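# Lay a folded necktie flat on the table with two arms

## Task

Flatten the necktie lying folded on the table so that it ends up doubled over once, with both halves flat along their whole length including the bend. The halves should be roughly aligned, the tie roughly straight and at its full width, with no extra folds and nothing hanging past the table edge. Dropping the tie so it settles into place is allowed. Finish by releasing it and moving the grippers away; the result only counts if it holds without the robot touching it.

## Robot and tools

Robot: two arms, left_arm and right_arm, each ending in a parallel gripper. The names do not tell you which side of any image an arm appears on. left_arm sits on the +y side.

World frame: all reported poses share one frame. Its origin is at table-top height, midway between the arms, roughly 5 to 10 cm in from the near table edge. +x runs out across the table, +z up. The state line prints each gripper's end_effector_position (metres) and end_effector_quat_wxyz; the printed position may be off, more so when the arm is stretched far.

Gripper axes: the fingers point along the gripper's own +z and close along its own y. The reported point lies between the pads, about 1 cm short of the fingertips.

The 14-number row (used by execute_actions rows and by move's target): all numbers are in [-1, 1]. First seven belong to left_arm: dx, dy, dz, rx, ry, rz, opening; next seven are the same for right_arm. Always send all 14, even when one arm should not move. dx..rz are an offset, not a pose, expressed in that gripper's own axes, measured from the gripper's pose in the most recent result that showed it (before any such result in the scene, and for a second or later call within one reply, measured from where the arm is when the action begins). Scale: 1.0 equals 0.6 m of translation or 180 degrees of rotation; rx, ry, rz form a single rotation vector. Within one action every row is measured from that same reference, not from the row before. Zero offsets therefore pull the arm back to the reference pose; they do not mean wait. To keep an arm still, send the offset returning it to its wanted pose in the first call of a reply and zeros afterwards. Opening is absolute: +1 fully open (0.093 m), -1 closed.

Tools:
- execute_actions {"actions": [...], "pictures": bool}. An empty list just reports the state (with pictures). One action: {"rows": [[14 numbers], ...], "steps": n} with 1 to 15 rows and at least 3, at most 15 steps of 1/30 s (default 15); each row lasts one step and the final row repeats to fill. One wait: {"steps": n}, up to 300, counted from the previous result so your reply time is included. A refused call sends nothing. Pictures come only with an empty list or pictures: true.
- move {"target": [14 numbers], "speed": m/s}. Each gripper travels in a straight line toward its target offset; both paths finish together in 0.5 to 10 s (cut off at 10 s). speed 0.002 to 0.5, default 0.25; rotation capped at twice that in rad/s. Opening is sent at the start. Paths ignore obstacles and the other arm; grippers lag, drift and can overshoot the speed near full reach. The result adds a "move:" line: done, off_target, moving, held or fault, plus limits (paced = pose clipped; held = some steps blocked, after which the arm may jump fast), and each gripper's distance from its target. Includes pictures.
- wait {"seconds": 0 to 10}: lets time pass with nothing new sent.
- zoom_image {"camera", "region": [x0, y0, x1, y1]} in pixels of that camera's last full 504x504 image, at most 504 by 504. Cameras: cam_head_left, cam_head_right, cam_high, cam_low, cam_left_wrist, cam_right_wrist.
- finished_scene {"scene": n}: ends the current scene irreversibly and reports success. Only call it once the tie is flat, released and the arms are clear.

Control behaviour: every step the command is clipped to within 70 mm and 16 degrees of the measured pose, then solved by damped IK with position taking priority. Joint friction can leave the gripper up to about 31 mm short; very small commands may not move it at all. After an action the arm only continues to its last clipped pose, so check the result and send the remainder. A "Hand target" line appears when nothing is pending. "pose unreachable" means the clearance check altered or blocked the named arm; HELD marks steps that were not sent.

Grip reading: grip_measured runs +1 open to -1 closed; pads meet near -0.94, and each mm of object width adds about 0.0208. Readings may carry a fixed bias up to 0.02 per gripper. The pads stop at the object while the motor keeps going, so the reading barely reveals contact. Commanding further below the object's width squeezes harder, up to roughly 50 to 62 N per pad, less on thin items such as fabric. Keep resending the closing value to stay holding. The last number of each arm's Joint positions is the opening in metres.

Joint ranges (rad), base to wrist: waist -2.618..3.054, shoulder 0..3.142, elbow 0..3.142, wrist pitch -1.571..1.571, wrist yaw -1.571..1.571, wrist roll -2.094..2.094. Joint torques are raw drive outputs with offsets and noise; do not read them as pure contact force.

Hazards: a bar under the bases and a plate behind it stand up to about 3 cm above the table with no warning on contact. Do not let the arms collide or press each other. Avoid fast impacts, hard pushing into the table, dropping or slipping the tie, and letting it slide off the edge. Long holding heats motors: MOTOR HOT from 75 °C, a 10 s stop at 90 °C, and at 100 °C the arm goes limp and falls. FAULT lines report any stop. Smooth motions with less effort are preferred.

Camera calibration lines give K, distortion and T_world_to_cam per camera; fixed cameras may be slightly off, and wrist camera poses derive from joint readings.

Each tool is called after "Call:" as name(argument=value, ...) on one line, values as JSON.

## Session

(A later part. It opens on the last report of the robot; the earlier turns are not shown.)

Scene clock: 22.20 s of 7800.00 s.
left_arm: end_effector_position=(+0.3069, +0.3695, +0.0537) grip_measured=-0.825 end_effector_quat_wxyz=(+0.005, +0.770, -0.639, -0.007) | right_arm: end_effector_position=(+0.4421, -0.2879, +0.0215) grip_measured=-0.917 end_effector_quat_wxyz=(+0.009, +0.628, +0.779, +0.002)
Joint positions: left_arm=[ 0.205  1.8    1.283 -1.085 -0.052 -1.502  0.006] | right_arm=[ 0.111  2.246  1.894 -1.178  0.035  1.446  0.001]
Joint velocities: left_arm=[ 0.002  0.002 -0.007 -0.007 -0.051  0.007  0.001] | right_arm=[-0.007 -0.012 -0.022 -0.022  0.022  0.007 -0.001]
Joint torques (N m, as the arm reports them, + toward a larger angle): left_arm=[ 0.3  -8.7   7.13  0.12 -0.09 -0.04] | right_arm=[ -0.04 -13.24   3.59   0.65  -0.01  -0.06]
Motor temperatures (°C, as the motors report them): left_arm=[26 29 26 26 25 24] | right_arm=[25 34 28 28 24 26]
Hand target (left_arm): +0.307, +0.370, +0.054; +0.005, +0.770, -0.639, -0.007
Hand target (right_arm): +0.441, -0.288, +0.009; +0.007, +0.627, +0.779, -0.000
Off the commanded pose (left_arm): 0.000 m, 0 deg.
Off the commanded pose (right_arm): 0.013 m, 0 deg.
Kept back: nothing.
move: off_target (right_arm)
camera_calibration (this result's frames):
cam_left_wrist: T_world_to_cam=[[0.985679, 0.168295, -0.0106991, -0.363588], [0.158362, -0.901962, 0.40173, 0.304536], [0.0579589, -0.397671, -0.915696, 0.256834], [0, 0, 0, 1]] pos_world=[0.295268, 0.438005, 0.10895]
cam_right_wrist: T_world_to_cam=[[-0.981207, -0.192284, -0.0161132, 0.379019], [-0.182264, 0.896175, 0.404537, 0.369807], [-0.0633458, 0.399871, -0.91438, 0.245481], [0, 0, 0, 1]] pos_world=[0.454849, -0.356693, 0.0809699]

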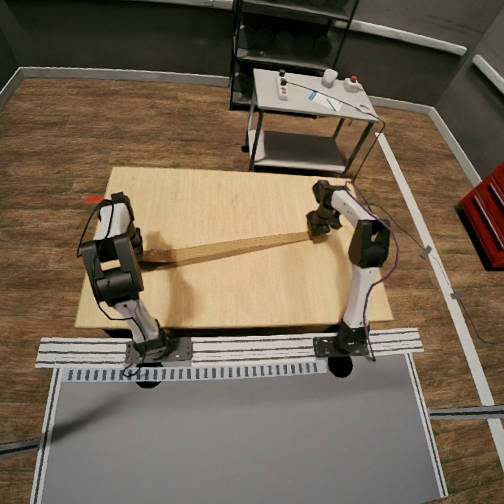

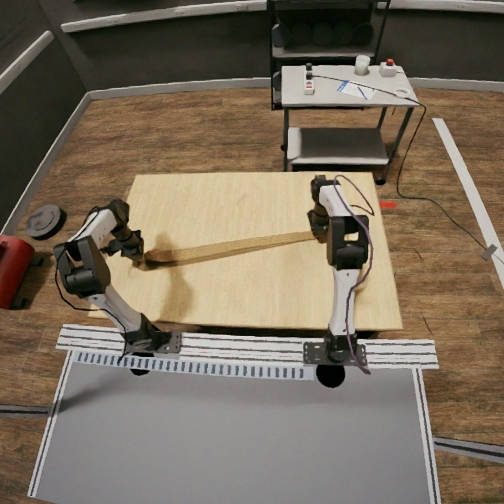

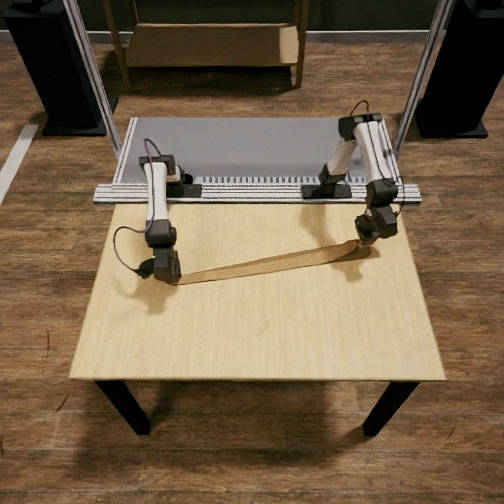

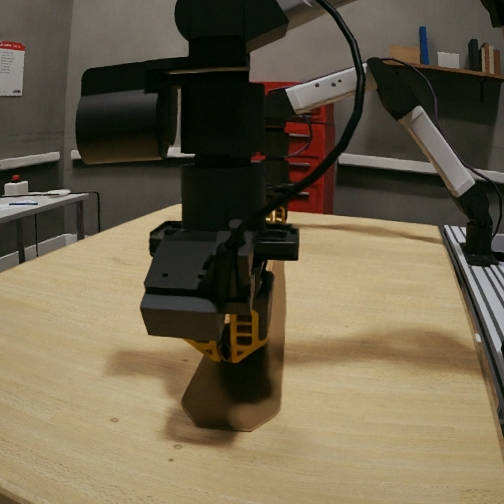

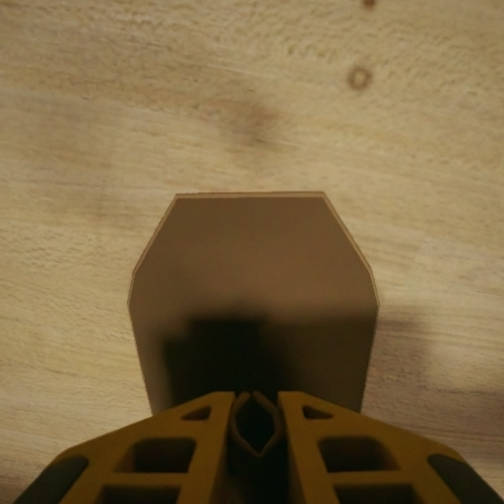

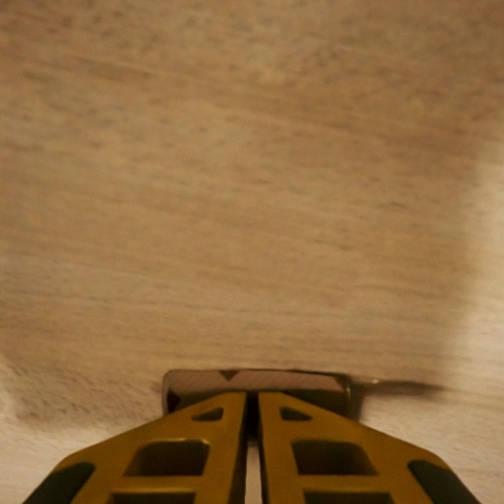

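Call:
execute_actions(actions=[{"rows": [[-0.003,0,0,0,0,0,-0.83, 0,0,0.024,0,0,0,-0.92],[-0.006,0,0,0,0,0,-0.83, 0,0,0.024,0,0,0,-0.92],[-0.009,0,0,0,0,0,-0.83, 0,0,0.024,0,0,0,-0.92],[-0.012,0,0,0,0,0,-0.83, 0,0,0.024,0,0,0,-0.92],[-0.015,0,0,0,0,0,-0.83, 0,0,0.024,0,0,0,-0.92],[-0.018,0,0,0,0,0,-0.83, 0,0,0.024,0,0,0,-0.92],[-0.021,0,0,0,0,0,-0.83, 0,0,0.024,0,0,0,-0.92],[-0.023,0,0,0,0,0,-0.83, 0,0,0.024,0,0,0,-0.92],[-0.025,0,0,0,0,0,-0.83, 0,0,0.024,0,0,0,-0.92],[-0.027,0,0,0,0,0,-0.83, 0,0,0.024,0,0,0,-0.92],[-0.028,0,0,0,0,0,-0.83, 0,0,0.024,0,0,0,-0.92]], "steps": 15}])

Call:
wait(seconds=0.2)

Call:
zoom_image(camera="cam_high", region=[150, 220, 390, 310])

Call:
zoom_image(camera="cam_head_left", region=[125, 210, 335, 290])

Scene clock: 22.90 s of 7800.00 s.
left_arm: end_effector_position=(+0.3028, +0.3826, +0.0531) grip_measured=-0.825 end_effector_quat_wxyz=(+0.006, +0.773, -0.634, -0.007) | right_arm: end_effector_position=(+0.4423, -0.2879, +0.0215) grip_measured=-0.917 end_effector_quat_wxyz=(+0.009, +0.628, +0.779, +0.002)
Joint positions: left_arm=[ 0.248  1.8    1.283 -1.085 -0.052 -1.47   0.006] | right_arm=[ 0.111  2.246  1.894 -1.178  0.035  1.446  0.001]
Joint velocities: left_arm=[ 0.071  0.012  0.007  0.007  0.051  0.081 -0.   ] | right_arm=[ 0.002  0.002  0.002  0.022 -0.095  0.007 -0.001]
Joint torques (N m, as the arm reports them, + toward a larger angle): left_arm=[ 0.66 -8.27  7.95  0.1  -0.11  0.02] | right_arm=[  0.01 -13.11   3.36   0.72  -0.01  -0.06]
Motor temperatures (°C, as the motors report them): left_arm=[26 29 26 26 25 24] | right_arm=[25 34 28 28 24 26]
Steps of this call (steps 1 to 9: nothing new was sent; steps 10 to 21: the first 12 steps of this action). Readings (end_effector_position):
10: left_arm (+0.3069, +0.3695, +0.0537) | right_arm (+0.4423, -0.2879, +0.0215)
11: left_arm (+0.3069, +0.3695, +0.0537) | right_arm (+0.4423, -0.2879, +0.0215)
13: left_arm (+0.3066, +0.3705, +0.0537) | right_arm (+0.4423, -0.2879, +0.0215)
17: left_arm (+0.3045, +0.3773, +0.0534) | right_arm (+0.4423, -0.2879, +0.0215)
21: the state above

Scene clock: 23.20 s of 7800.00 s.
left_arm: end_effector_position=(+0.3026, +0.3831, +0.0531) grip_measured=-0.825 end_effector_quat_wxyz=(+0.006, +0.771, -0.637, -0.007) | right_arm: end_effector_position=(+0.4423, -0.2879, +0.0215) grip_measured=-0.917 end_effector_quat_wxyz=(+0.009, +0.628, +0.779, +0.002)
Joint positions: left_arm=[ 0.25   1.8    1.283 -1.085 -0.052 -1.46   0.006] | right_arm=[ 0.111  2.246  1.894 -1.178  0.035  1.446  0.001]
Joint velocities: left_arm=[-0.007  0.007  0.002 -0.022  0.051 -0.051 -0.   ] | right_arm=[ 0.002  0.002  0.022  0.022 -0.022 -0.051  0.   ]
Joint torques (N m, as the arm reports them, + toward a larger angle): left_arm=[ 0.77 -8.24  7.93  0.11 -0.11  0.03] | right_arm=[  0.02 -13.11   3.34   0.72  -0.01  -0.06]
Motor temperatures (°C, as the motors report them): left_arm=[26 29 26 26 25 24] | right_arm=[25 34 28 28 24 26]
Hand target (left_arm): +0.304, +0.386, +0.054; +0.005, +0.770, -0.639, -0.007
Hand target (right_arm): +0.442, -0.288, +0.007; +0.008, +0.628, +0.779, +0.001
Off the commanded pose (left_arm): 0.003 m, 0 deg.
Off the commanded pose (right_arm): 0.014 m, 0 deg.
Kept back: nothing.
Steps of this call (steps 1 to 3: the last 3 steps of your previous action; steps 4 to 9: nothing new was sent). Readings (end_effector_position):
1: left_arm (+0.3026, +0.3830, +0.0531) | right_arm (+0.4423, -0.2879, +0.0215)
2: left_arm (+0.3026, +0.3831, +0.0531) | right_arm (+0.4423, -0.2879, +0.0215)
4: left_arm (+0.3026, +0.3831, +0.0531) | right_arm (+0.4423, -0.2879, +0.0215)
8: left_arm (+0.3026, +0.3831, +0.0531) | right_arm (+0.4423, -0.2879, +0.0215)
9: the state above
camera_calibration (this result's frames):
cam_left_wrist: T_world_to_cam=[[0.985081, 0.171611, -0.0128744, -0.362622], [0.162171, -0.900649, 0.403152, 0.316056], [0.0575899, -0.399225, -0.915042, 0.262566], [0, 0, 0, 1]] pos_world=[0.290836, 0.451708, 0.108172]
cam_right_wrist: T_world_to_cam=[[-0.981198, -0.192265, -0.0168717, 0.379221], [-0.182554, 0.896151, 0.404459, 0.369948], [-0.0626436, 0.399935, -0.9144, 0.245197], [0, 0, 0, 1]] pos_world=[0.454986, -0.356681, 0.0809777]

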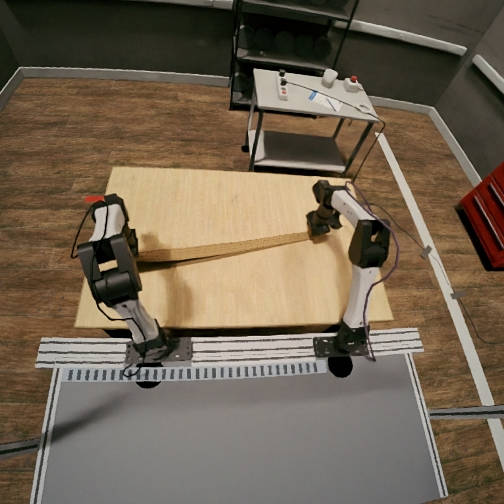

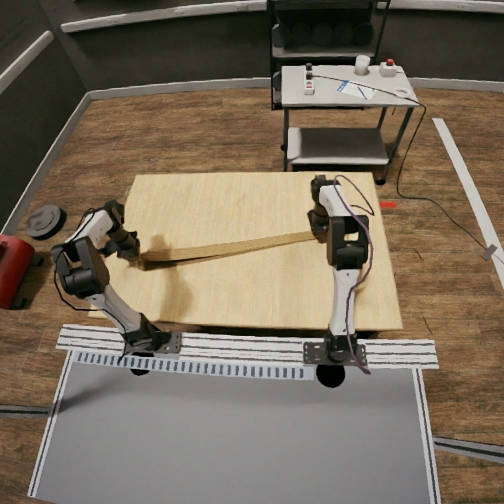

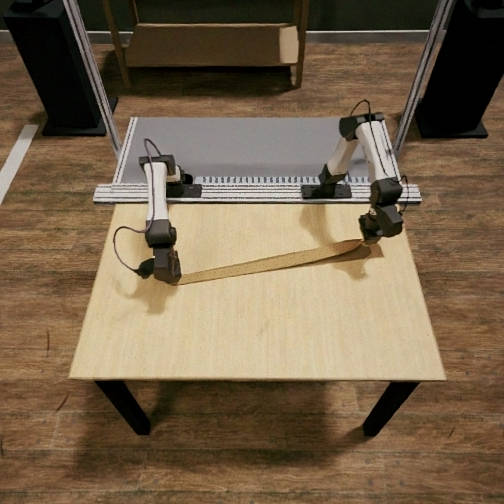

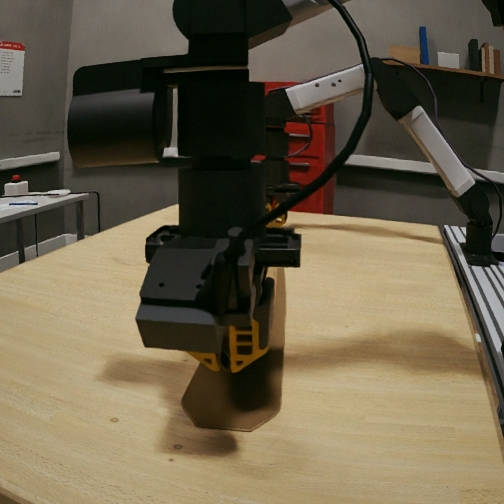

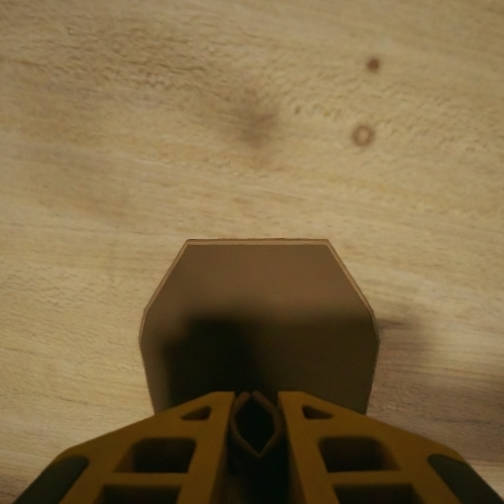

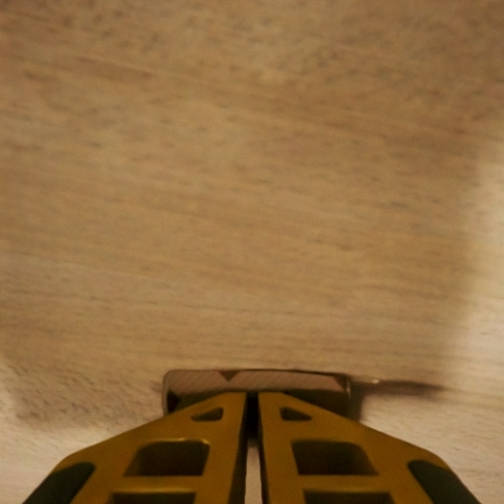

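Region (150, 220, 390, 310) of cam_high's 504x504 image, scaled by 2.100, with more detail than that image has; it fills the top 189 rows of this view, and the rest is white.

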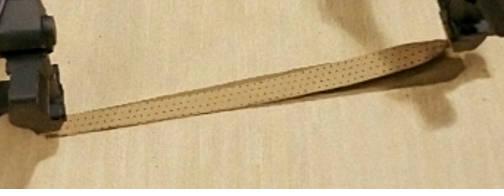

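Region (125, 210, 335, 290) of cam_head_left's 504x504 image, scaled by 2.400, with more detail than that image has; it fills the top 192 rows of this view, and the rest is white.

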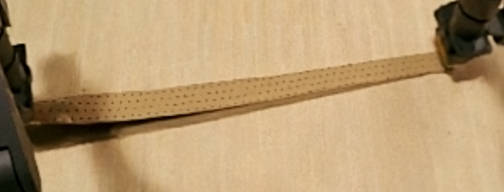

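Call:
execute_actions(actions=[{"rows": [[-0.004,0,0,0,0,0,-0.83, 0,0,0.024,0,0,0,-0.92],[-0.006,0,0,0,0,0,-0.83, 0,0,0.024,0,0,0,-0.92],[-0.008,0,0,0,0,0,-0.83, 0,0,0.024,0,0,0,-0.92],[-0.010,0,0,0,0,0,-0.83, 0,0,0.024,0,0,0,-0.92],[-0.012,0,0,0,0,0,-0.83, 0,0,0.024,0,0,0,-0.92],[-0.014,0,0,0,0,0,-0.83, 0,0,0.024,0,0,0,-0.92],[-0.016,0,0,0,0,0,-0.83, 0,0,0.024,0,0,0,-0.92],[-0.017,0,0,0,0,0,-0.83, 0,0,0.024,0,0,0,-0.92],[-0.018,0,0,0,0,0,-0.83, 0,0,0.024,0,0,0,-0.92]], "steps": 15}], pictures=true)

Call:
zoom_image(camera="cam_high", region=[150, 220, 390, 310])

Call:
zoom_image(camera="cam_head_left", region=[125, 210, 335, 290])

Scene clock: 23.80 s of 7800.00 s.
left_arm: end_effector_position=(+0.3003, +0.3897, +0.0527) grip_measured=-0.825 end_effector_quat_wxyz=(+0.008, +0.772, -0.636, -0.005) | right_arm: end_effector_position=(+0.4423, -0.2879, +0.0215) grip_measured=-0.917 end_effector_quat_wxyz=(+0.009, +0.628, +0.779, +0.002)
Joint positions: left_arm=[ 0.275  1.8    1.283 -1.085 -0.047 -1.44   0.006] | right_arm=[ 0.111  2.246  1.894 -1.178  0.035  1.446  0.001]
Joint velocities: left_arm=[ 0.002 -0.022  0.002  0.007 -0.007  0.066  0.   ] | right_arm=[ 0.002 -0.002  0.007 -0.007  0.007 -0.051 -0.   ]
Joint torques (N m, as the arm reports them, + toward a larger angle): left_arm=[ 0.82 -8.3   7.8   0.11 -0.15  0.05] | right_arm=[ -0.01 -13.1    3.36   0.72  -0.01  -0.06]
Motor temperatures (°C, as the motors report them): left_arm=[26 29 26 26 25 24] | right_arm=[25 34 28 28 24 26]
Steps of this call (steps 1 to 6: nothing new was sent; steps 7 to 18: the first 12 steps of this action). Readings (end_effector_position):
7: left_arm (+0.3026, +0.3831, +0.0531) | right_arm (+0.4423, -0.2879, +0.0215)
8: left_arm (+0.3026, +0.3831, +0.0531) | right_arm (+0.4423, -0.2879, +0.0215)
10: left_arm (+0.3024, +0.3836, +0.0530) | right_arm (+0.4423, -0.2879, +0.0215)
14: left_arm (+0.3010, +0.3876, +0.0528) | right_arm (+0.4423, -0.2879, +0.0215)
18: the state above
camera_calibration (this result's frames):
cam_left_wrist: T_world_to_cam=[[0.98428, 0.176111, -0.0133413, -0.362944], [0.166154, -0.897718, 0.408038, 0.319855], [0.0598834, -0.40384, -0.912868, 0.265964], [0, 0, 0, 1]] pos_world=[0.288167, 0.458465, 0.107435]
cam_right_wrist: T_world_to_cam=[[-0.981198, -0.192265, -0.0168717, 0.379221], [-0.182554, 0.896151, 0.404459, 0.369948], [-0.0626436, 0.399935, -0.9144, 0.245197], [0, 0, 0, 1]] pos_world=[0.454986, -0.356681, 0.0809777]

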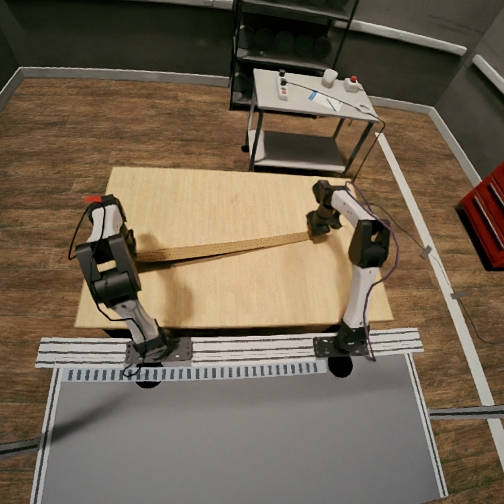

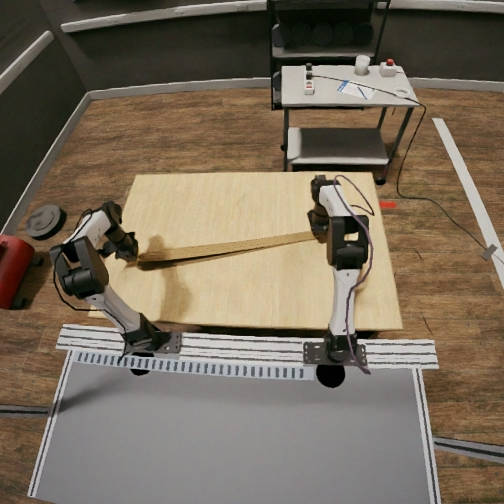

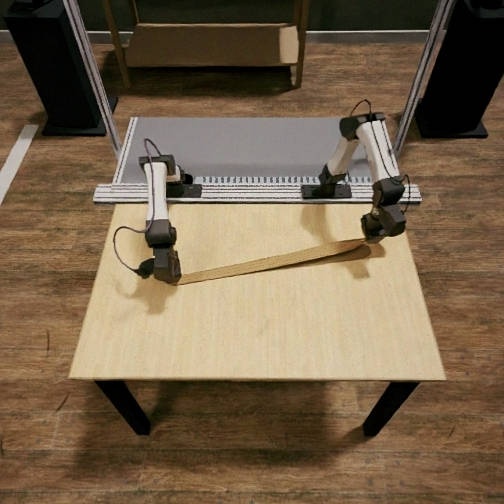

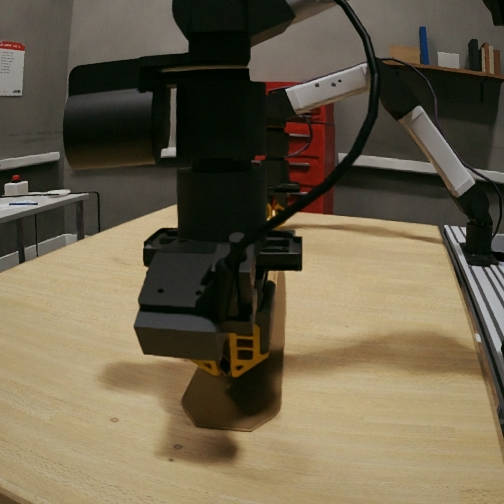

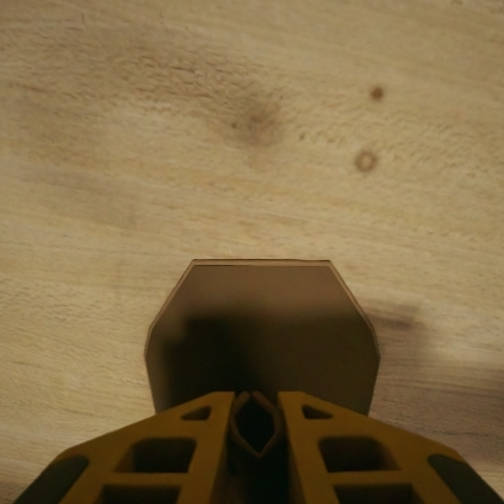

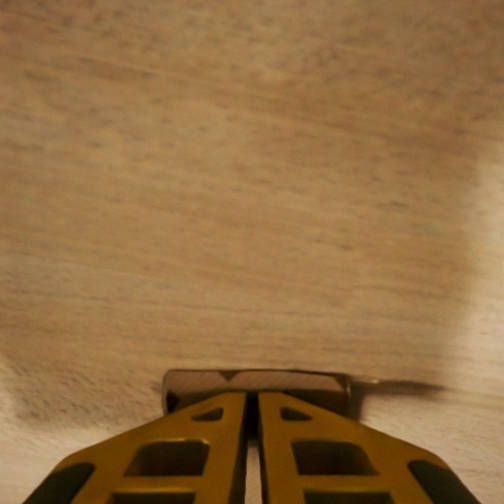

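Region (150, 220, 390, 310) of cam_high's 504x504 image, scaled by 2.100, with more detail than that image has; it fills the top 189 rows of this view, and the rest is white.

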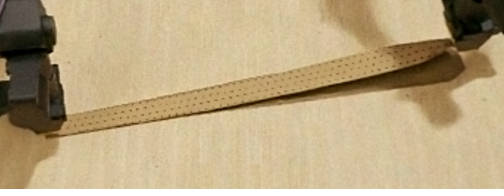

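Region (125, 210, 335, 290) of cam_head_left's 504x504 image, scaled by 2.400, with more detail than that image has; it fills the top 192 rows of this view, and the rest is white.

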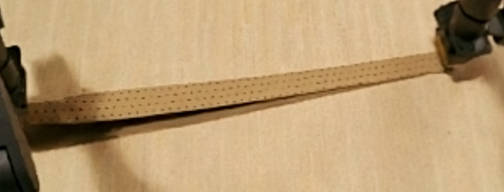

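Call:
execute_actions(actions=[{"rows": [[-0.006,0,0,0,0,0,-0.83, 0,0,0.024,0,0,0,-0.92],[-0.008,0,0,0,0,0,-0.83, 0,0,0.024,0,0,0,-0.92],[-0.010,0,0.002,0,0,0,-0.83, 0,0,0.024,0,0,0,-0.92],[-0.012,-0.001,0.005,0,0,0,-0.83, 0,0,0.024,0,0,0,-0.92],[-0.013,-0.001,0.009,0,0,0,-0.83, 0,0,0.024,0,0,0,-0.92],[-0.014,-0.002,0.014,0,0,0,-0.83, 0,0,0.024,0,0,0,-0.92],[-0.014,-0.002,0.020,0,0,0,-0.83, 0,0,0.024,0,0,0,-0.92],[-0.014,-0.003,0.026,0,0,0,-0.83, 0,0,0.024,0,0,0,-0.92],[-0.014,-0.003,0.032,0,0,0,-0.83, 0,0,0.024,0,0,0,-0.92],[-0.014,-0.003,0.038,0,0,0,-0.83, 0,0,0.024,0,0,0,-0.92],[-0.014,-0.003,0.044,0,0,0,-0.83, 0,0,0.024,0,0,0,-0.92],[-0.014,-0.003,0.050,0,0,0,-0.83, 0,0,0.024,0,0,0,-0.92],[-0.014,-0.003,0.056,0,0,0,-0.83, 0,0,0.024,0,0,0,-0.92],[-0.014,-0.003,0.061,0,0,0,-0.83, 0,0,0.024,0,0,0,-0.92],[-0.014,-0.003,0.065,0,0,0,-0.83, 0,0,0.024,0,0,0,-0.92]], "steps": 15}])

Call:
wait(seconds=0.3)

Call:
zoom_image(camera="cam_high", region=[150, 220, 390, 310])

Call:
zoom_image(camera="cam_head_left", region=[125, 210, 335, 290])

Scene clock: 24.57 s of 7800.00 s.
left_arm: end_effector_position=(+0.2979, +0.3919, +0.0391) grip_measured=-0.825 end_effector_quat_wxyz=(+0.014, +0.772, -0.636, -0.002) | right_arm: end_effector_position=(+0.4423, -0.2879, +0.0215) grip_measured=-0.917 end_effector_quat_wxyz=(+0.009, +0.628, +0.779, +0.002)
Joint positions: left_arm=[ 0.291  1.814  1.245 -1.037 -0.037 -1.423  0.006] | right_arm=[ 0.111  2.246  1.894 -1.178  0.035  1.446  0.001]
Joint velocities: left_arm=[-0.012  0.168 -0.3    0.33   0.081  0.081 -0.   ] | right_arm=[-0.002  0.007 -0.002 -0.022 -0.095 -0.051  0.   ]
Joint torques (N m, as the arm reports them, + toward a larger angle): left_arm=[ 1.2  -7.31  5.74  0.29 -0.21  0.03] | right_arm=[  0.04 -13.1    3.35   0.72  -0.02  -0.06]
Motor temperatures (°C, as the motors report them): left_arm=[26 29 26 26 25 24] | right_arm=[25 35 28 28 24 26]
Off your previous action's commanded pose (left_arm): 0.004 m, 0 deg at its last step (step 3 of this call).
Off your previous action's commanded pose (right_arm): 0.014 m, 0 deg at its last step (step 3 of this call).
Steps of this call (steps 1 to 3: the last 3 steps of your previous action; steps 4 to 11: nothing new was sent; steps 12 to 23: the first 12 steps of this action). Readings (end_effector_position):
12: left_arm (+0.3005, +0.3891, +0.0527) | right_arm (+0.4423, -0.2879, +0.0215)
13: left_arm (+0.3005, +0.3889, +0.0527) | right_arm (+0.4423, -0.2879, +0.0215)
15: left_arm (+0.3003, +0.3895, +0.0527) | right_arm (+0.4423, -0.2879, +0.0215)
19: left_arm (+0.3000, +0.3929, +0.0511) | right_arm (+0.4423, -0.2879, +0.0215)
23: the state above

Scene clock: 24.97 s of 7800.00 s.
left_arm: end_effector_position=(+0.2979, +0.3908, +0.0187) grip_measured=-0.825 end_effector_quat_wxyz=(+0.017, +0.771, -0.637, -0.005) | right_arm: end_effector_position=(+0.4423, -0.2879, +0.0215) grip_measured=-0.917 end_effector_quat_wxyz=(+0.009, +0.628, +0.779, +0.002)
Joint positions: left_arm=[ 0.291  1.847  1.201 -0.968 -0.037 -1.42   0.006] | right_arm=[ 0.111  2.246  1.894 -1.178  0.035  1.446  0.001]
Joint velocities: left_arm=[-0.002  0.002 -0.017  0.095  0.051 -0.066 -0.001] | right_arm=[-0.002 -0.002 -0.022  0.007 -0.051 -0.051 -0.001]
Joint torques (N m, as the arm reports them, + toward a larger angle): left_arm=[ 1.16 -8.4   6.01  0.27 -0.19  0.03] | right_arm=[  0.02 -13.11   3.35   0.72  -0.02  -0.05]
Motor temperatures (°C, as the motors report them): left_arm=[26 29 26 26 25 24] | right_arm=[25 35 28 28 24 26]
Hand target (left_arm): +0.299, +0.397, +0.015; +0.009, +0.772, -0.635, -0.006
Hand target (right_arm): +0.442, -0.288, +0.007; +0.008, +0.628, +0.779, +0.001
Off the commanded pose (left_arm): 0.009 m, 1 deg.
Off the commanded pose (right_arm): 0.014 m, 0 deg.
Kept back: nothing.
Steps of this call (steps 1 to 3: the last 3 steps of your previous action; steps 4 to 12: nothing new was sent). Readings (end_effector_position):
1: left_arm (+0.2968, +0.3913, +0.0348) | right_arm (+0.4423, -0.2879, +0.0215)
2: left_arm (+0.2958, +0.3907, +0.0305) | right_arm (+0.4423, -0.2879, +0.0215)
4: left_arm (+0.2941, +0.3897, +0.0231) | right_arm (+0.4423, -0.2879, +0.0215)
8: left_arm (+0.2953, +0.3899, +0.0188) | right_arm (+0.4423, -0.2879, +0.0215)
12: the state above
camera_calibration (this result's frames):
cam_left_wrist: T_world_to_cam=[[0.984752, 0.17208, -0.0255133, -0.359602], [0.166794, -0.892301, 0.419498, 0.332667], [0.0494218, -0.417357, -0.907398, 0.243814], [0, 0, 0, 1]] pos_world=[0.286582, 0.460477, 0.0725093]
cam_right_wrist: T_world_to_cam=[[-0.981198, -0.192265, -0.0168717, 0.379221], [-0.182554, 0.896151, 0.404459, 0.369948], [-0.0626436, 0.399935, -0.9144, 0.245197], [0, 0, 0, 1]] pos_world=[0.454986, -0.356681, 0.0809777]

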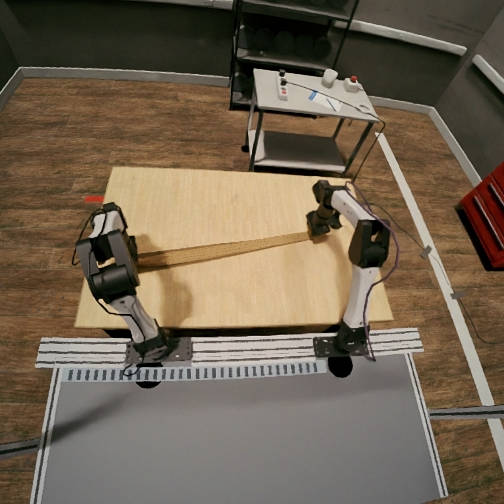

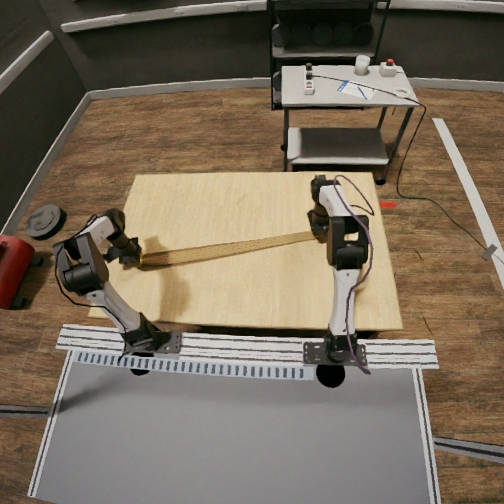

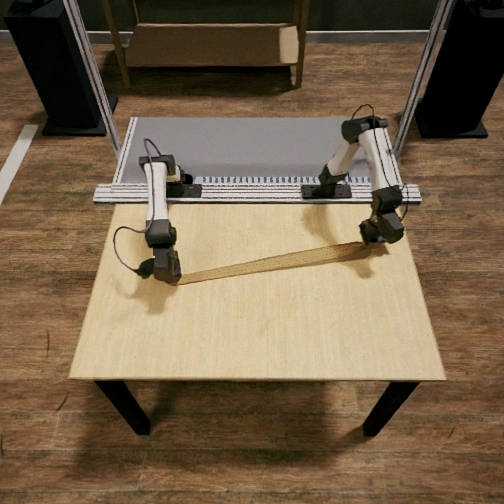

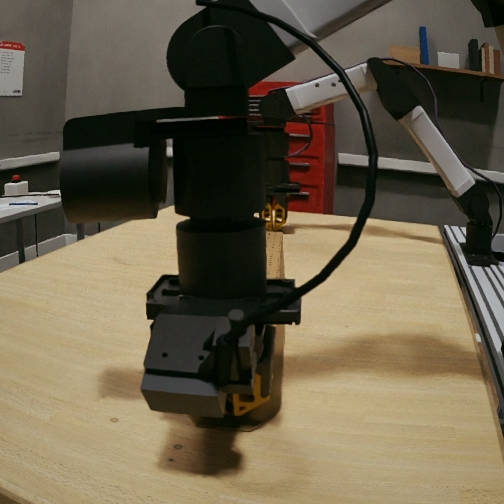

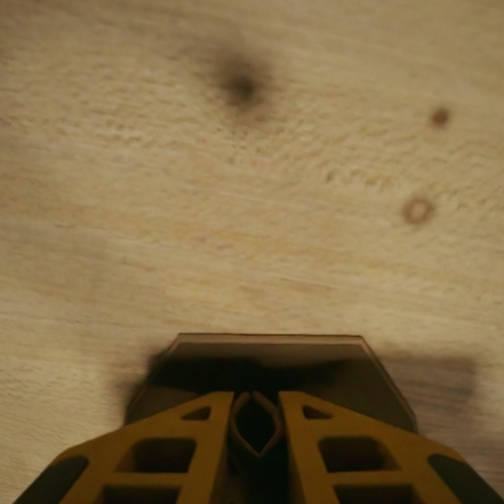

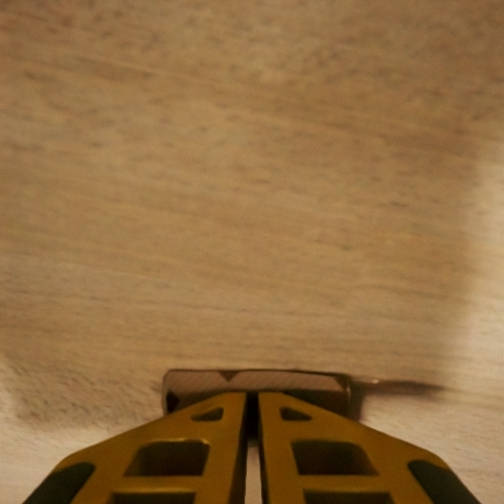

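Region (150, 220, 390, 310) of cam_high's 504x504 image, scaled by 2.100, with more detail than that image has; it fills the top 189 rows of this view, and the rest is white.

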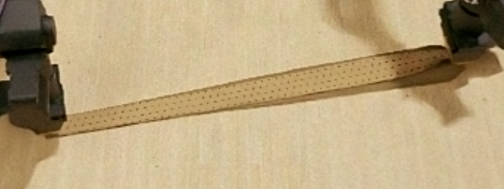

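Region (125, 210, 335, 290) of cam_head_left's 504x504 image, scaled by 2.400, with more detail than that image has; it fills the top 192 rows of this view, and the rest is white.

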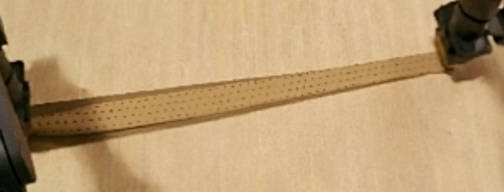

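Call:
execute_actions(actions=[{"rows": [[0,-0.006,0.002,0,0,0,-0.83, 0,0,0.024,0,0,0,-0.92],[0,-0.008,0.002,0,0,0,-0.83, 0,0,0.024,0,0,0,-0.92],[0,-0.008,0.002,0,0,0,-0.80, 0,0,0.024,0,0,0,-0.92],[0,-0.008,0.002,0,0,0,-0.74, 0,0,0.024,0,0,0,-0.92],[0,-0.008,0.002,0,0,0,-0.67, 0,0,0.024,0,0,0,-0.92],[0,-0.008,0.002,0,0,0,-0.60, 0,0,0.024,0,0,0,-0.92],[0,-0.008,0.002,0,0,0,-0.52, 0,0,0.024,0,0,0,-0.92],[0,-0.008,0.002,0,0,0,-0.44, 0,0,0.024,0,0,0,-0.92],[0,-0.008,0.002,0,0,0,-0.35, 0,0,0.024,0,0,0,-0.92],[0,-0.008,0.002,0,0,0,-0.26, 0,0,0.024,0,0,0,-0.92],[0,-0.008,0.002,0,0,0,-0.16, 0,0,0.024,0,0,0,-0.92],[0,-0.008,0.002,0,0,0,-0.06, 0,0,0.024,0,0,0,-0.92],[0,-0.008,0.002,0,0,0,0.06, 0,0,0.024,0,0,0,-0.92],[0,-0.008,0.002,0,0,0,0.18, 0,0,0.024,0,0,0,-0.92],[0,-0.008,0.002,0,0,0,0.3, 0,0,0.024,0,0,0,-0.92]], "steps": 15}])

Call:
move(target=[0.02, 0, -0.10, 0, 0, 0, 0.5, 0, 0, -0.075, 0, 0, 0, -0.92], speed=0.1)

Scene clock: 25.63 s of 7800.00 s.
left_arm: end_effector_position=(+0.2994, +0.3905, +0.0186) grip_measured=-0.107 end_effector_quat_wxyz=(+0.016, +0.771, -0.637, -0.001) | right_arm: end_effector_position=(+0.4423, -0.2879, +0.0215) grip_measured=-0.917 end_effector_quat_wxyz=(+0.009, +0.628, +0.779, +0.002)
Joint positions: left_arm=[ 0.291  1.847  1.201 -0.963 -0.032 -1.42   0.04 ] | right_arm=[ 0.111  2.246  1.894 -1.178  0.035  1.446  0.001]
Joint velocities: left_arm=[-0.007 -0.017 -0.007  0.051 -0.007 -0.051  0.094] | right_arm=[-0.017 -0.002  0.007 -0.022  0.095 -0.022 -0.001]
Joint torques (N m, as the arm reports them, + toward a larger angle): left_arm=[ 0.13 -7.29  8.41  0.06 -0.1  -0.06] | right_arm=[  0.07 -13.12   3.35   0.72  -0.01  -0.05]
Motor temperatures (°C, as the motors report them): left_arm=[26 29 27 26 25 24] | right_arm=[25 35 28 28 24 26]
Steps of this call (steps 1 to 8: nothing new was sent; steps 9 to 20: the first 12 steps of this action). Readings (end_effector_position):
9: left_arm (+0.2992, +0.3911, +0.0186) | right_arm (+0.4423, -0.2879, +0.0215)
10: left_arm (+0.2992, +0.3909, +0.0186) | right_arm (+0.4423, -0.2879, +0.0215)
12: left_arm (+0.2993, +0.3906, +0.0186) | right_arm (+0.4423, -0.2879, +0.0215)
16: left_arm (+0.2994, +0.3905, +0.0186) | right_arm (+0.4423, -0.2879, +0.0215)
20: the state above

Scene clock: 27.17 s of 7800.00 s.
left_arm: end_effector_position=(+0.3002, +0.3858, +0.0714) grip_measured=+0.498 end_effector_quat_wxyz=(+0.021, +0.773, -0.634, -0.004) | right_arm: end_effector_position=(+0.4415, -0.2888, +0.0556) grip_measured=-0.917 end_effector_quat_wxyz=(+0.005, +0.627, +0.779, -0.002)
Joint positions: left_arm=[ 0.268  1.797  1.355 -1.179 -0.032 -1.451  0.069] | right_arm=[ 0.111  2.244  2.026 -1.324  0.035  1.446  0.001]
Joint velocities: left_arm=[-0.002  0.007  0.017  0.037 -0.007  0.037 -0.001] | right_arm=[-0.017 -0.022  0.007  0.037 -0.037 -0.007  0.   ]
Joint torques (N m, as the arm reports them, + toward a larger angle): left_arm=[-0.87 -9.68  8.65 -0.06 -0.06 -0.1 ] | right_arm=[  0.26 -15.43   7.57   0.14  -0.01  -0.03]
Motor temperatures (°C, as the motors report them): left_arm=[26 29 27 25 25 24] | right_arm=[25 36 28 28 24 26]
Hand target (left_arm): +0.303, +0.381, +0.079; +0.016, +0.771, -0.637, -0.001
Hand target (right_arm): +0.441, -0.288, +0.066; +0.009, +0.628, +0.779, +0.002
Off your previous action's commanded pose (left_arm): 0.004 m, 0 deg at its last step (step 3 of this call).
Off your previous action's commanded pose (right_arm): 0.014 m, 0 deg at its last step (step 3 of this call).
Off the commanded pose (left_arm): 0.010 m, 1 deg.
Off the commanded pose (right_arm): 0.011 m, 1 deg.
Kept back: nothing.
move: off_target (right_arm)
camera_calibration (this result's frames):
cam_left_wrist: T_world_to_cam=[[0.983174, 0.180073, -0.0306905, -0.361899], [0.175982, -0.888669, 0.423436, 0.301207], [0.0489758, -0.421712, -0.905406, 0.291085], [0, 0, 0, 1]] pos_world=[0.288547, 0.455596, 0.124901]
cam_right_wrist: T_world_to_cam=[[-0.981271, -0.192562, -0.0051147, 0.378134], [-0.178046, 0.896525, 0.405638, 0.354903], [-0.0735252, 0.398952, -0.91402, 0.281146], [0, 0, 0, 1]] pos_world=[0.454912, -0.357529, 0.114944]

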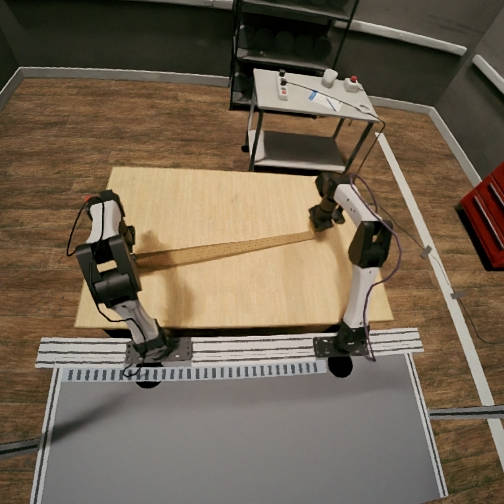

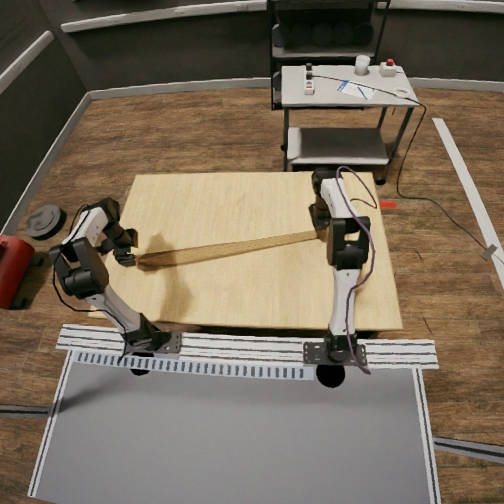

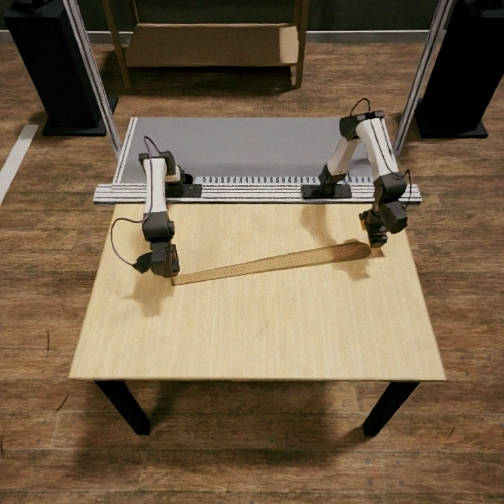

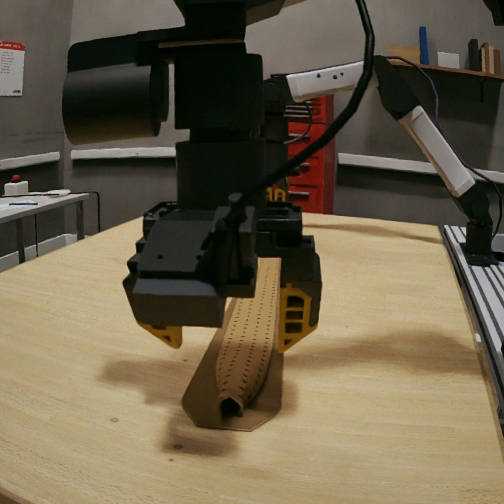

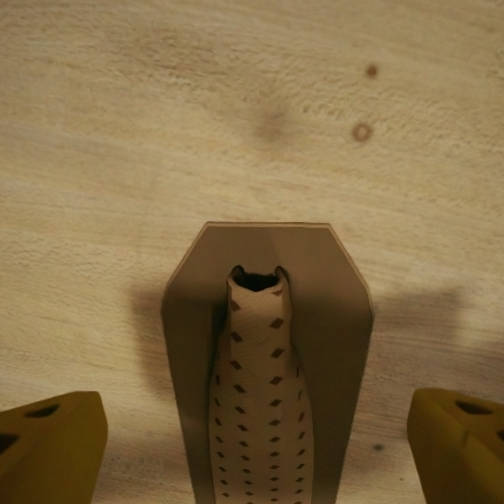

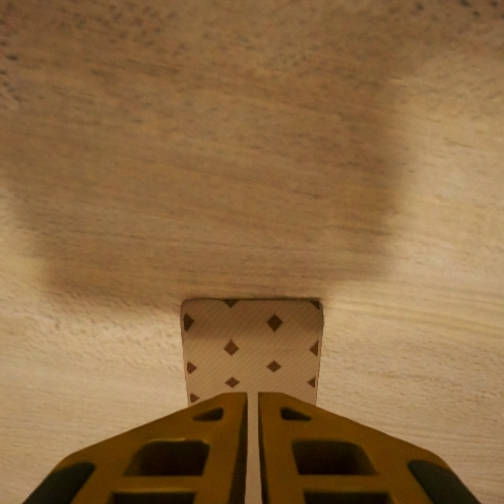

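Call:
zoom_image(camera="cam_low", region=[170, 320, 300, 440])

Call:
zoom_image(camera="cam_left_wrist", region=[150, 210, 390, 504])

Call:
zoom_image(camera="cam_high", region=[290, 225, 390, 275])

Region (170, 320, 300, 440) of cam_low's 504x504 image, scaled by 3.877, with more detail than that image has; it fills the top 465 rows of this view, and the rest is white.

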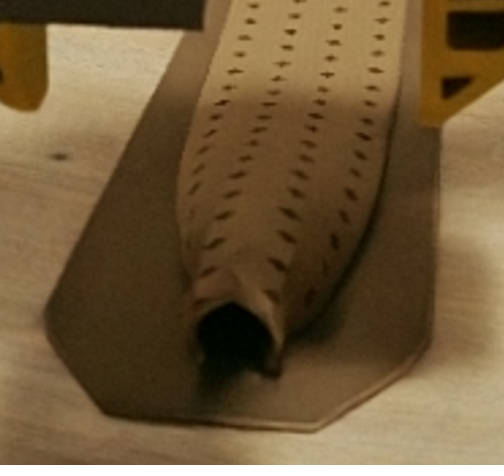

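Region (150, 210, 390, 504) of cam_left_wrist's 504x504 image, scaled by 1.714, with more detail than that image has; it fills the left 411 columns of this view, and the rest is white.

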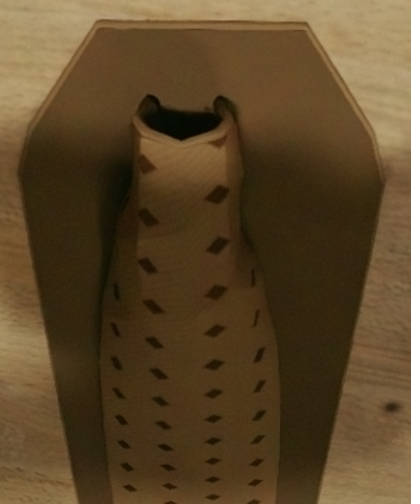

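Region (290, 225, 390, 275) of cam_high's 504x504 image, scaled by 5.040, with more detail than that image has.

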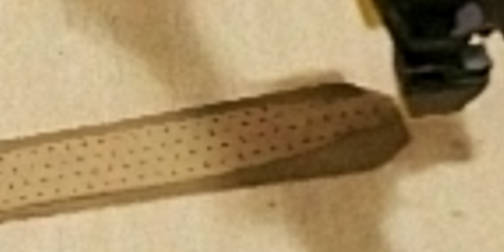

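Call:
zoom_image(camera="cam_high", region=[155, 255, 245, 300])

Call:
zoom_image(camera="cam_head_left", region=[270, 215, 330, 255])

Region (155, 255, 245, 300) of cam_high's 504x504 image, scaled by 5.600, with more detail than that image has.

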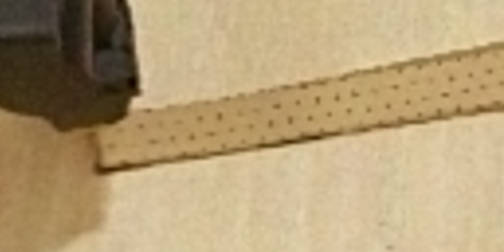

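Region (270, 215, 330, 255) of cam_head_left's 504x504 image, scaled by 8.400, with more detail than that image has.

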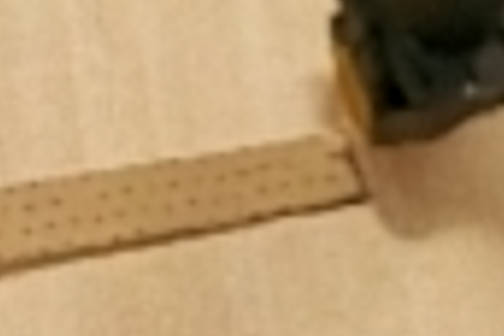

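Call:
move(target=[0.174, -0.0028, 0.0891, 0.0119, -0.0065, 0, -0.94, -0.0145, 0, 0.079, 0, 0, 0, -0.565], speed=0.12)

Scene clock: 29.83 s of 7800.00 s.
left_arm: end_effector_position=(+0.3199, +0.2846, +0.0280) grip_measured=-0.938 end_effector_quat_wxyz=(-0.000, +0.774, -0.633, +0.004) | right_arm: end_effector_position=(+0.4431, -0.2940, +0.0213) grip_measured=-0.568 end_effector_quat_wxyz=(+0.007, +0.627, +0.779, -0.000)
Joint positions: left_arm=[-0.056  1.826  1.193 -0.956 -0.036 -1.776  0.   ] | right_arm=[ 0.096  2.255  1.907 -1.189  0.034  1.43   0.018]
Joint velocities: left_arm=[-0.007 -0.002 -0.002  0.022 -0.066 -0.095  0.001] | right_arm=[-0.012 -0.007 -0.017 -0.037 -0.007  0.007  0.001]
Joint torques (N m, as the arm reports them, + toward a larger angle): left_arm=[-0.48 -7.75  5.78  0.35 -0.15 -0.14] | right_arm=[ -0.61 -12.84   4.25   0.61  -0.01  -0.11]
Motor temperatures (°C, as the motors report them): left_arm=[26 29 27 25 25 24] | right_arm=[25 36 28 28 24 26]
Hand target (left_arm): +0.320, +0.282, +0.022; -0.002, +0.774, -0.634, +0.002
Hand target (right_arm): +0.443, -0.297, +0.008; +0.004, +0.627, +0.779, -0.003
Off the commanded pose (left_arm): 0.008 m, 1 deg.
Off the commanded pose (right_arm): 0.014 m, 0 deg.
Kept back: nothing.
move: off_target (right_arm)
camera_calibration (this result's frames):
cam_left_wrist: T_world_to_cam=[[0.983087, 0.182731, 0.012227, -0.366343], [0.16161, -0.896986, 0.41146, 0.233471], [0.0861539, -0.402524, -0.911346, 0.190986], [0, 0, 0, 1]] pos_world=[0.305961, 0.353239, 0.0824699]
cam_right_wrist: T_world_to_cam=[[-0.981035, -0.193555, -0.0102986, 0.37824], [-0.181069, 0.896198, 0.405022, 0.375085], [-0.0691645, 0.399206, -0.914249, 0.250142], [0, 0, 0, 1]] pos_world=[0.456284, -0.362799, 0.0806697]

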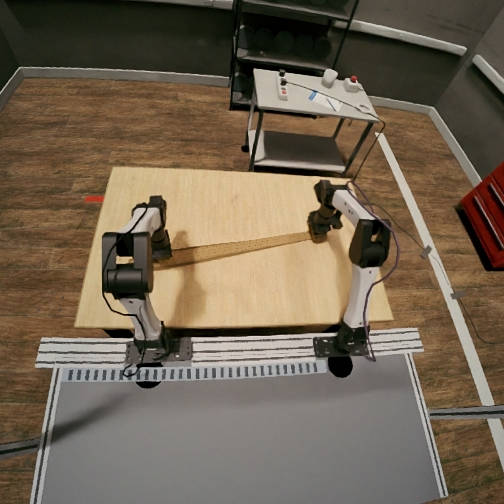

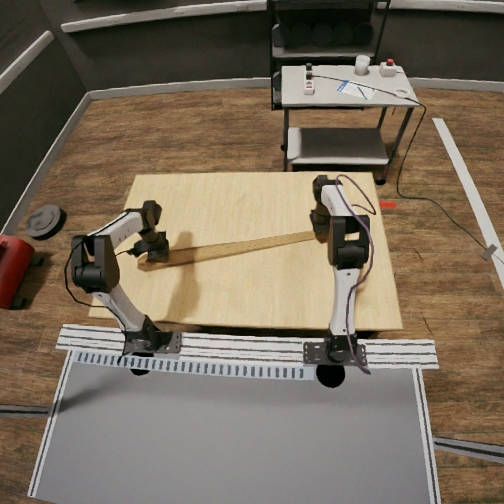

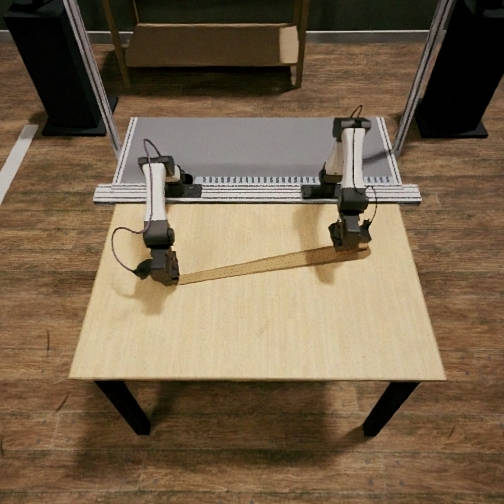

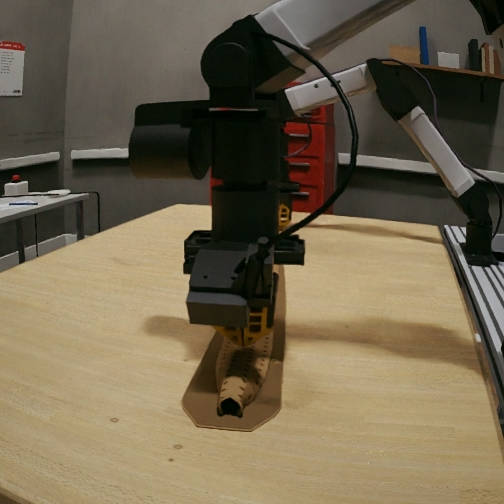

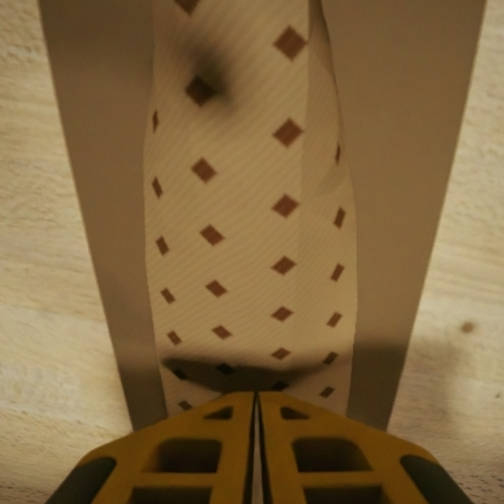

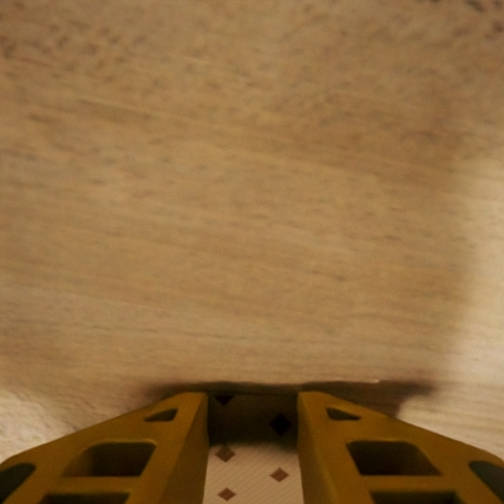

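Call:
execute_actions(actions=[{"rows": [[0,0,0.012,0,0,0,-0.94, 0,0,0.026,0,0,0,-0.565],[0,0,0.016,0,0,0,-0.94, 0,0,0.026,0,0,0,-0.565],[0,0,0.020,0,0,0,-0.94, 0,0,0.026,0,0,0,-0.565],[0,0,0.023,0,0,0,-0.94, 0,0,0.026,0,0,0,-0.565],[0,0,0.026,0,0,0,-0.94, 0,0,0.026,0,0,0,-0.565],[0,0,0.029,0,0,0,-0.94, 0,0,0.026,0,0,0,-0.565],[0,0,0.031,0,0,0,-0.94, 0,0,0.026,0,0,0,-0.565],[0,0,0.033,0,0,0,-0.94, 0,0,0.026,0,0,0,-0.565],[0,0,0.035,0,0,0,-0.94, 0,0,0.026,0,0,0,-0.565]], "steps": 15}])

Scene clock: 30.40 s of 7800.00 s.
left_arm: end_effector_position=(+0.3174, +0.2840, +0.0145) grip_measured=-0.938 end_effector_quat_wxyz=(+0.002, +0.774, -0.633, +0.002) | right_arm: end_effector_position=(+0.4432, -0.2940, +0.0208) grip_measured=-0.568 end_effector_quat_wxyz=(+0.007, +0.627, +0.779, +0.000)
Joint positions: left_arm=[-0.056  1.843  1.156 -0.91  -0.036 -1.777  0.   ] | right_arm=[ 0.096  2.254  1.904 -1.185  0.034  1.43   0.018]
Joint velocities: left_arm=[-0.002  0.002 -0.022 -0.037 -0.125 -0.007  0.   ] | right_arm=[ 0.002 -0.022 -0.017  0.022  0.007  0.037 -0.001]
Joint torques (N m, as the arm reports them, + toward a larger angle): left_arm=[ 0.44 -7.64  5.5   0.44 -0.06  0.02] | right_arm=[  0.   -12.99   3.3    0.72  -0.01  -0.05]
Motor temperatures (°C, as the motors report them): left_arm=[26 29 27 25 25 24] | right_arm=[25 36 28 28 24 26]
Steps of this call (steps 1 to 5: nothing new was sent; steps 6 to 17: the first 12 steps of this action). Readings (end_effector_position):
6: left_arm (+0.3203, +0.2846, +0.0280) | right_arm (+0.4431, -0.2940, +0.0207)
7: left_arm (+0.3205, +0.2846, +0.0277) | right_arm (+0.4429, -0.2940, +0.0203)
9: left_arm (+0.3203, +0.2845, +0.0258) | right_arm (+0.4432, -0.2940, +0.0208)
13: left_arm (+0.3180, +0.2842, +0.0195) | right_arm (+0.4432, -0.2940, +0.0208)
17: the state above


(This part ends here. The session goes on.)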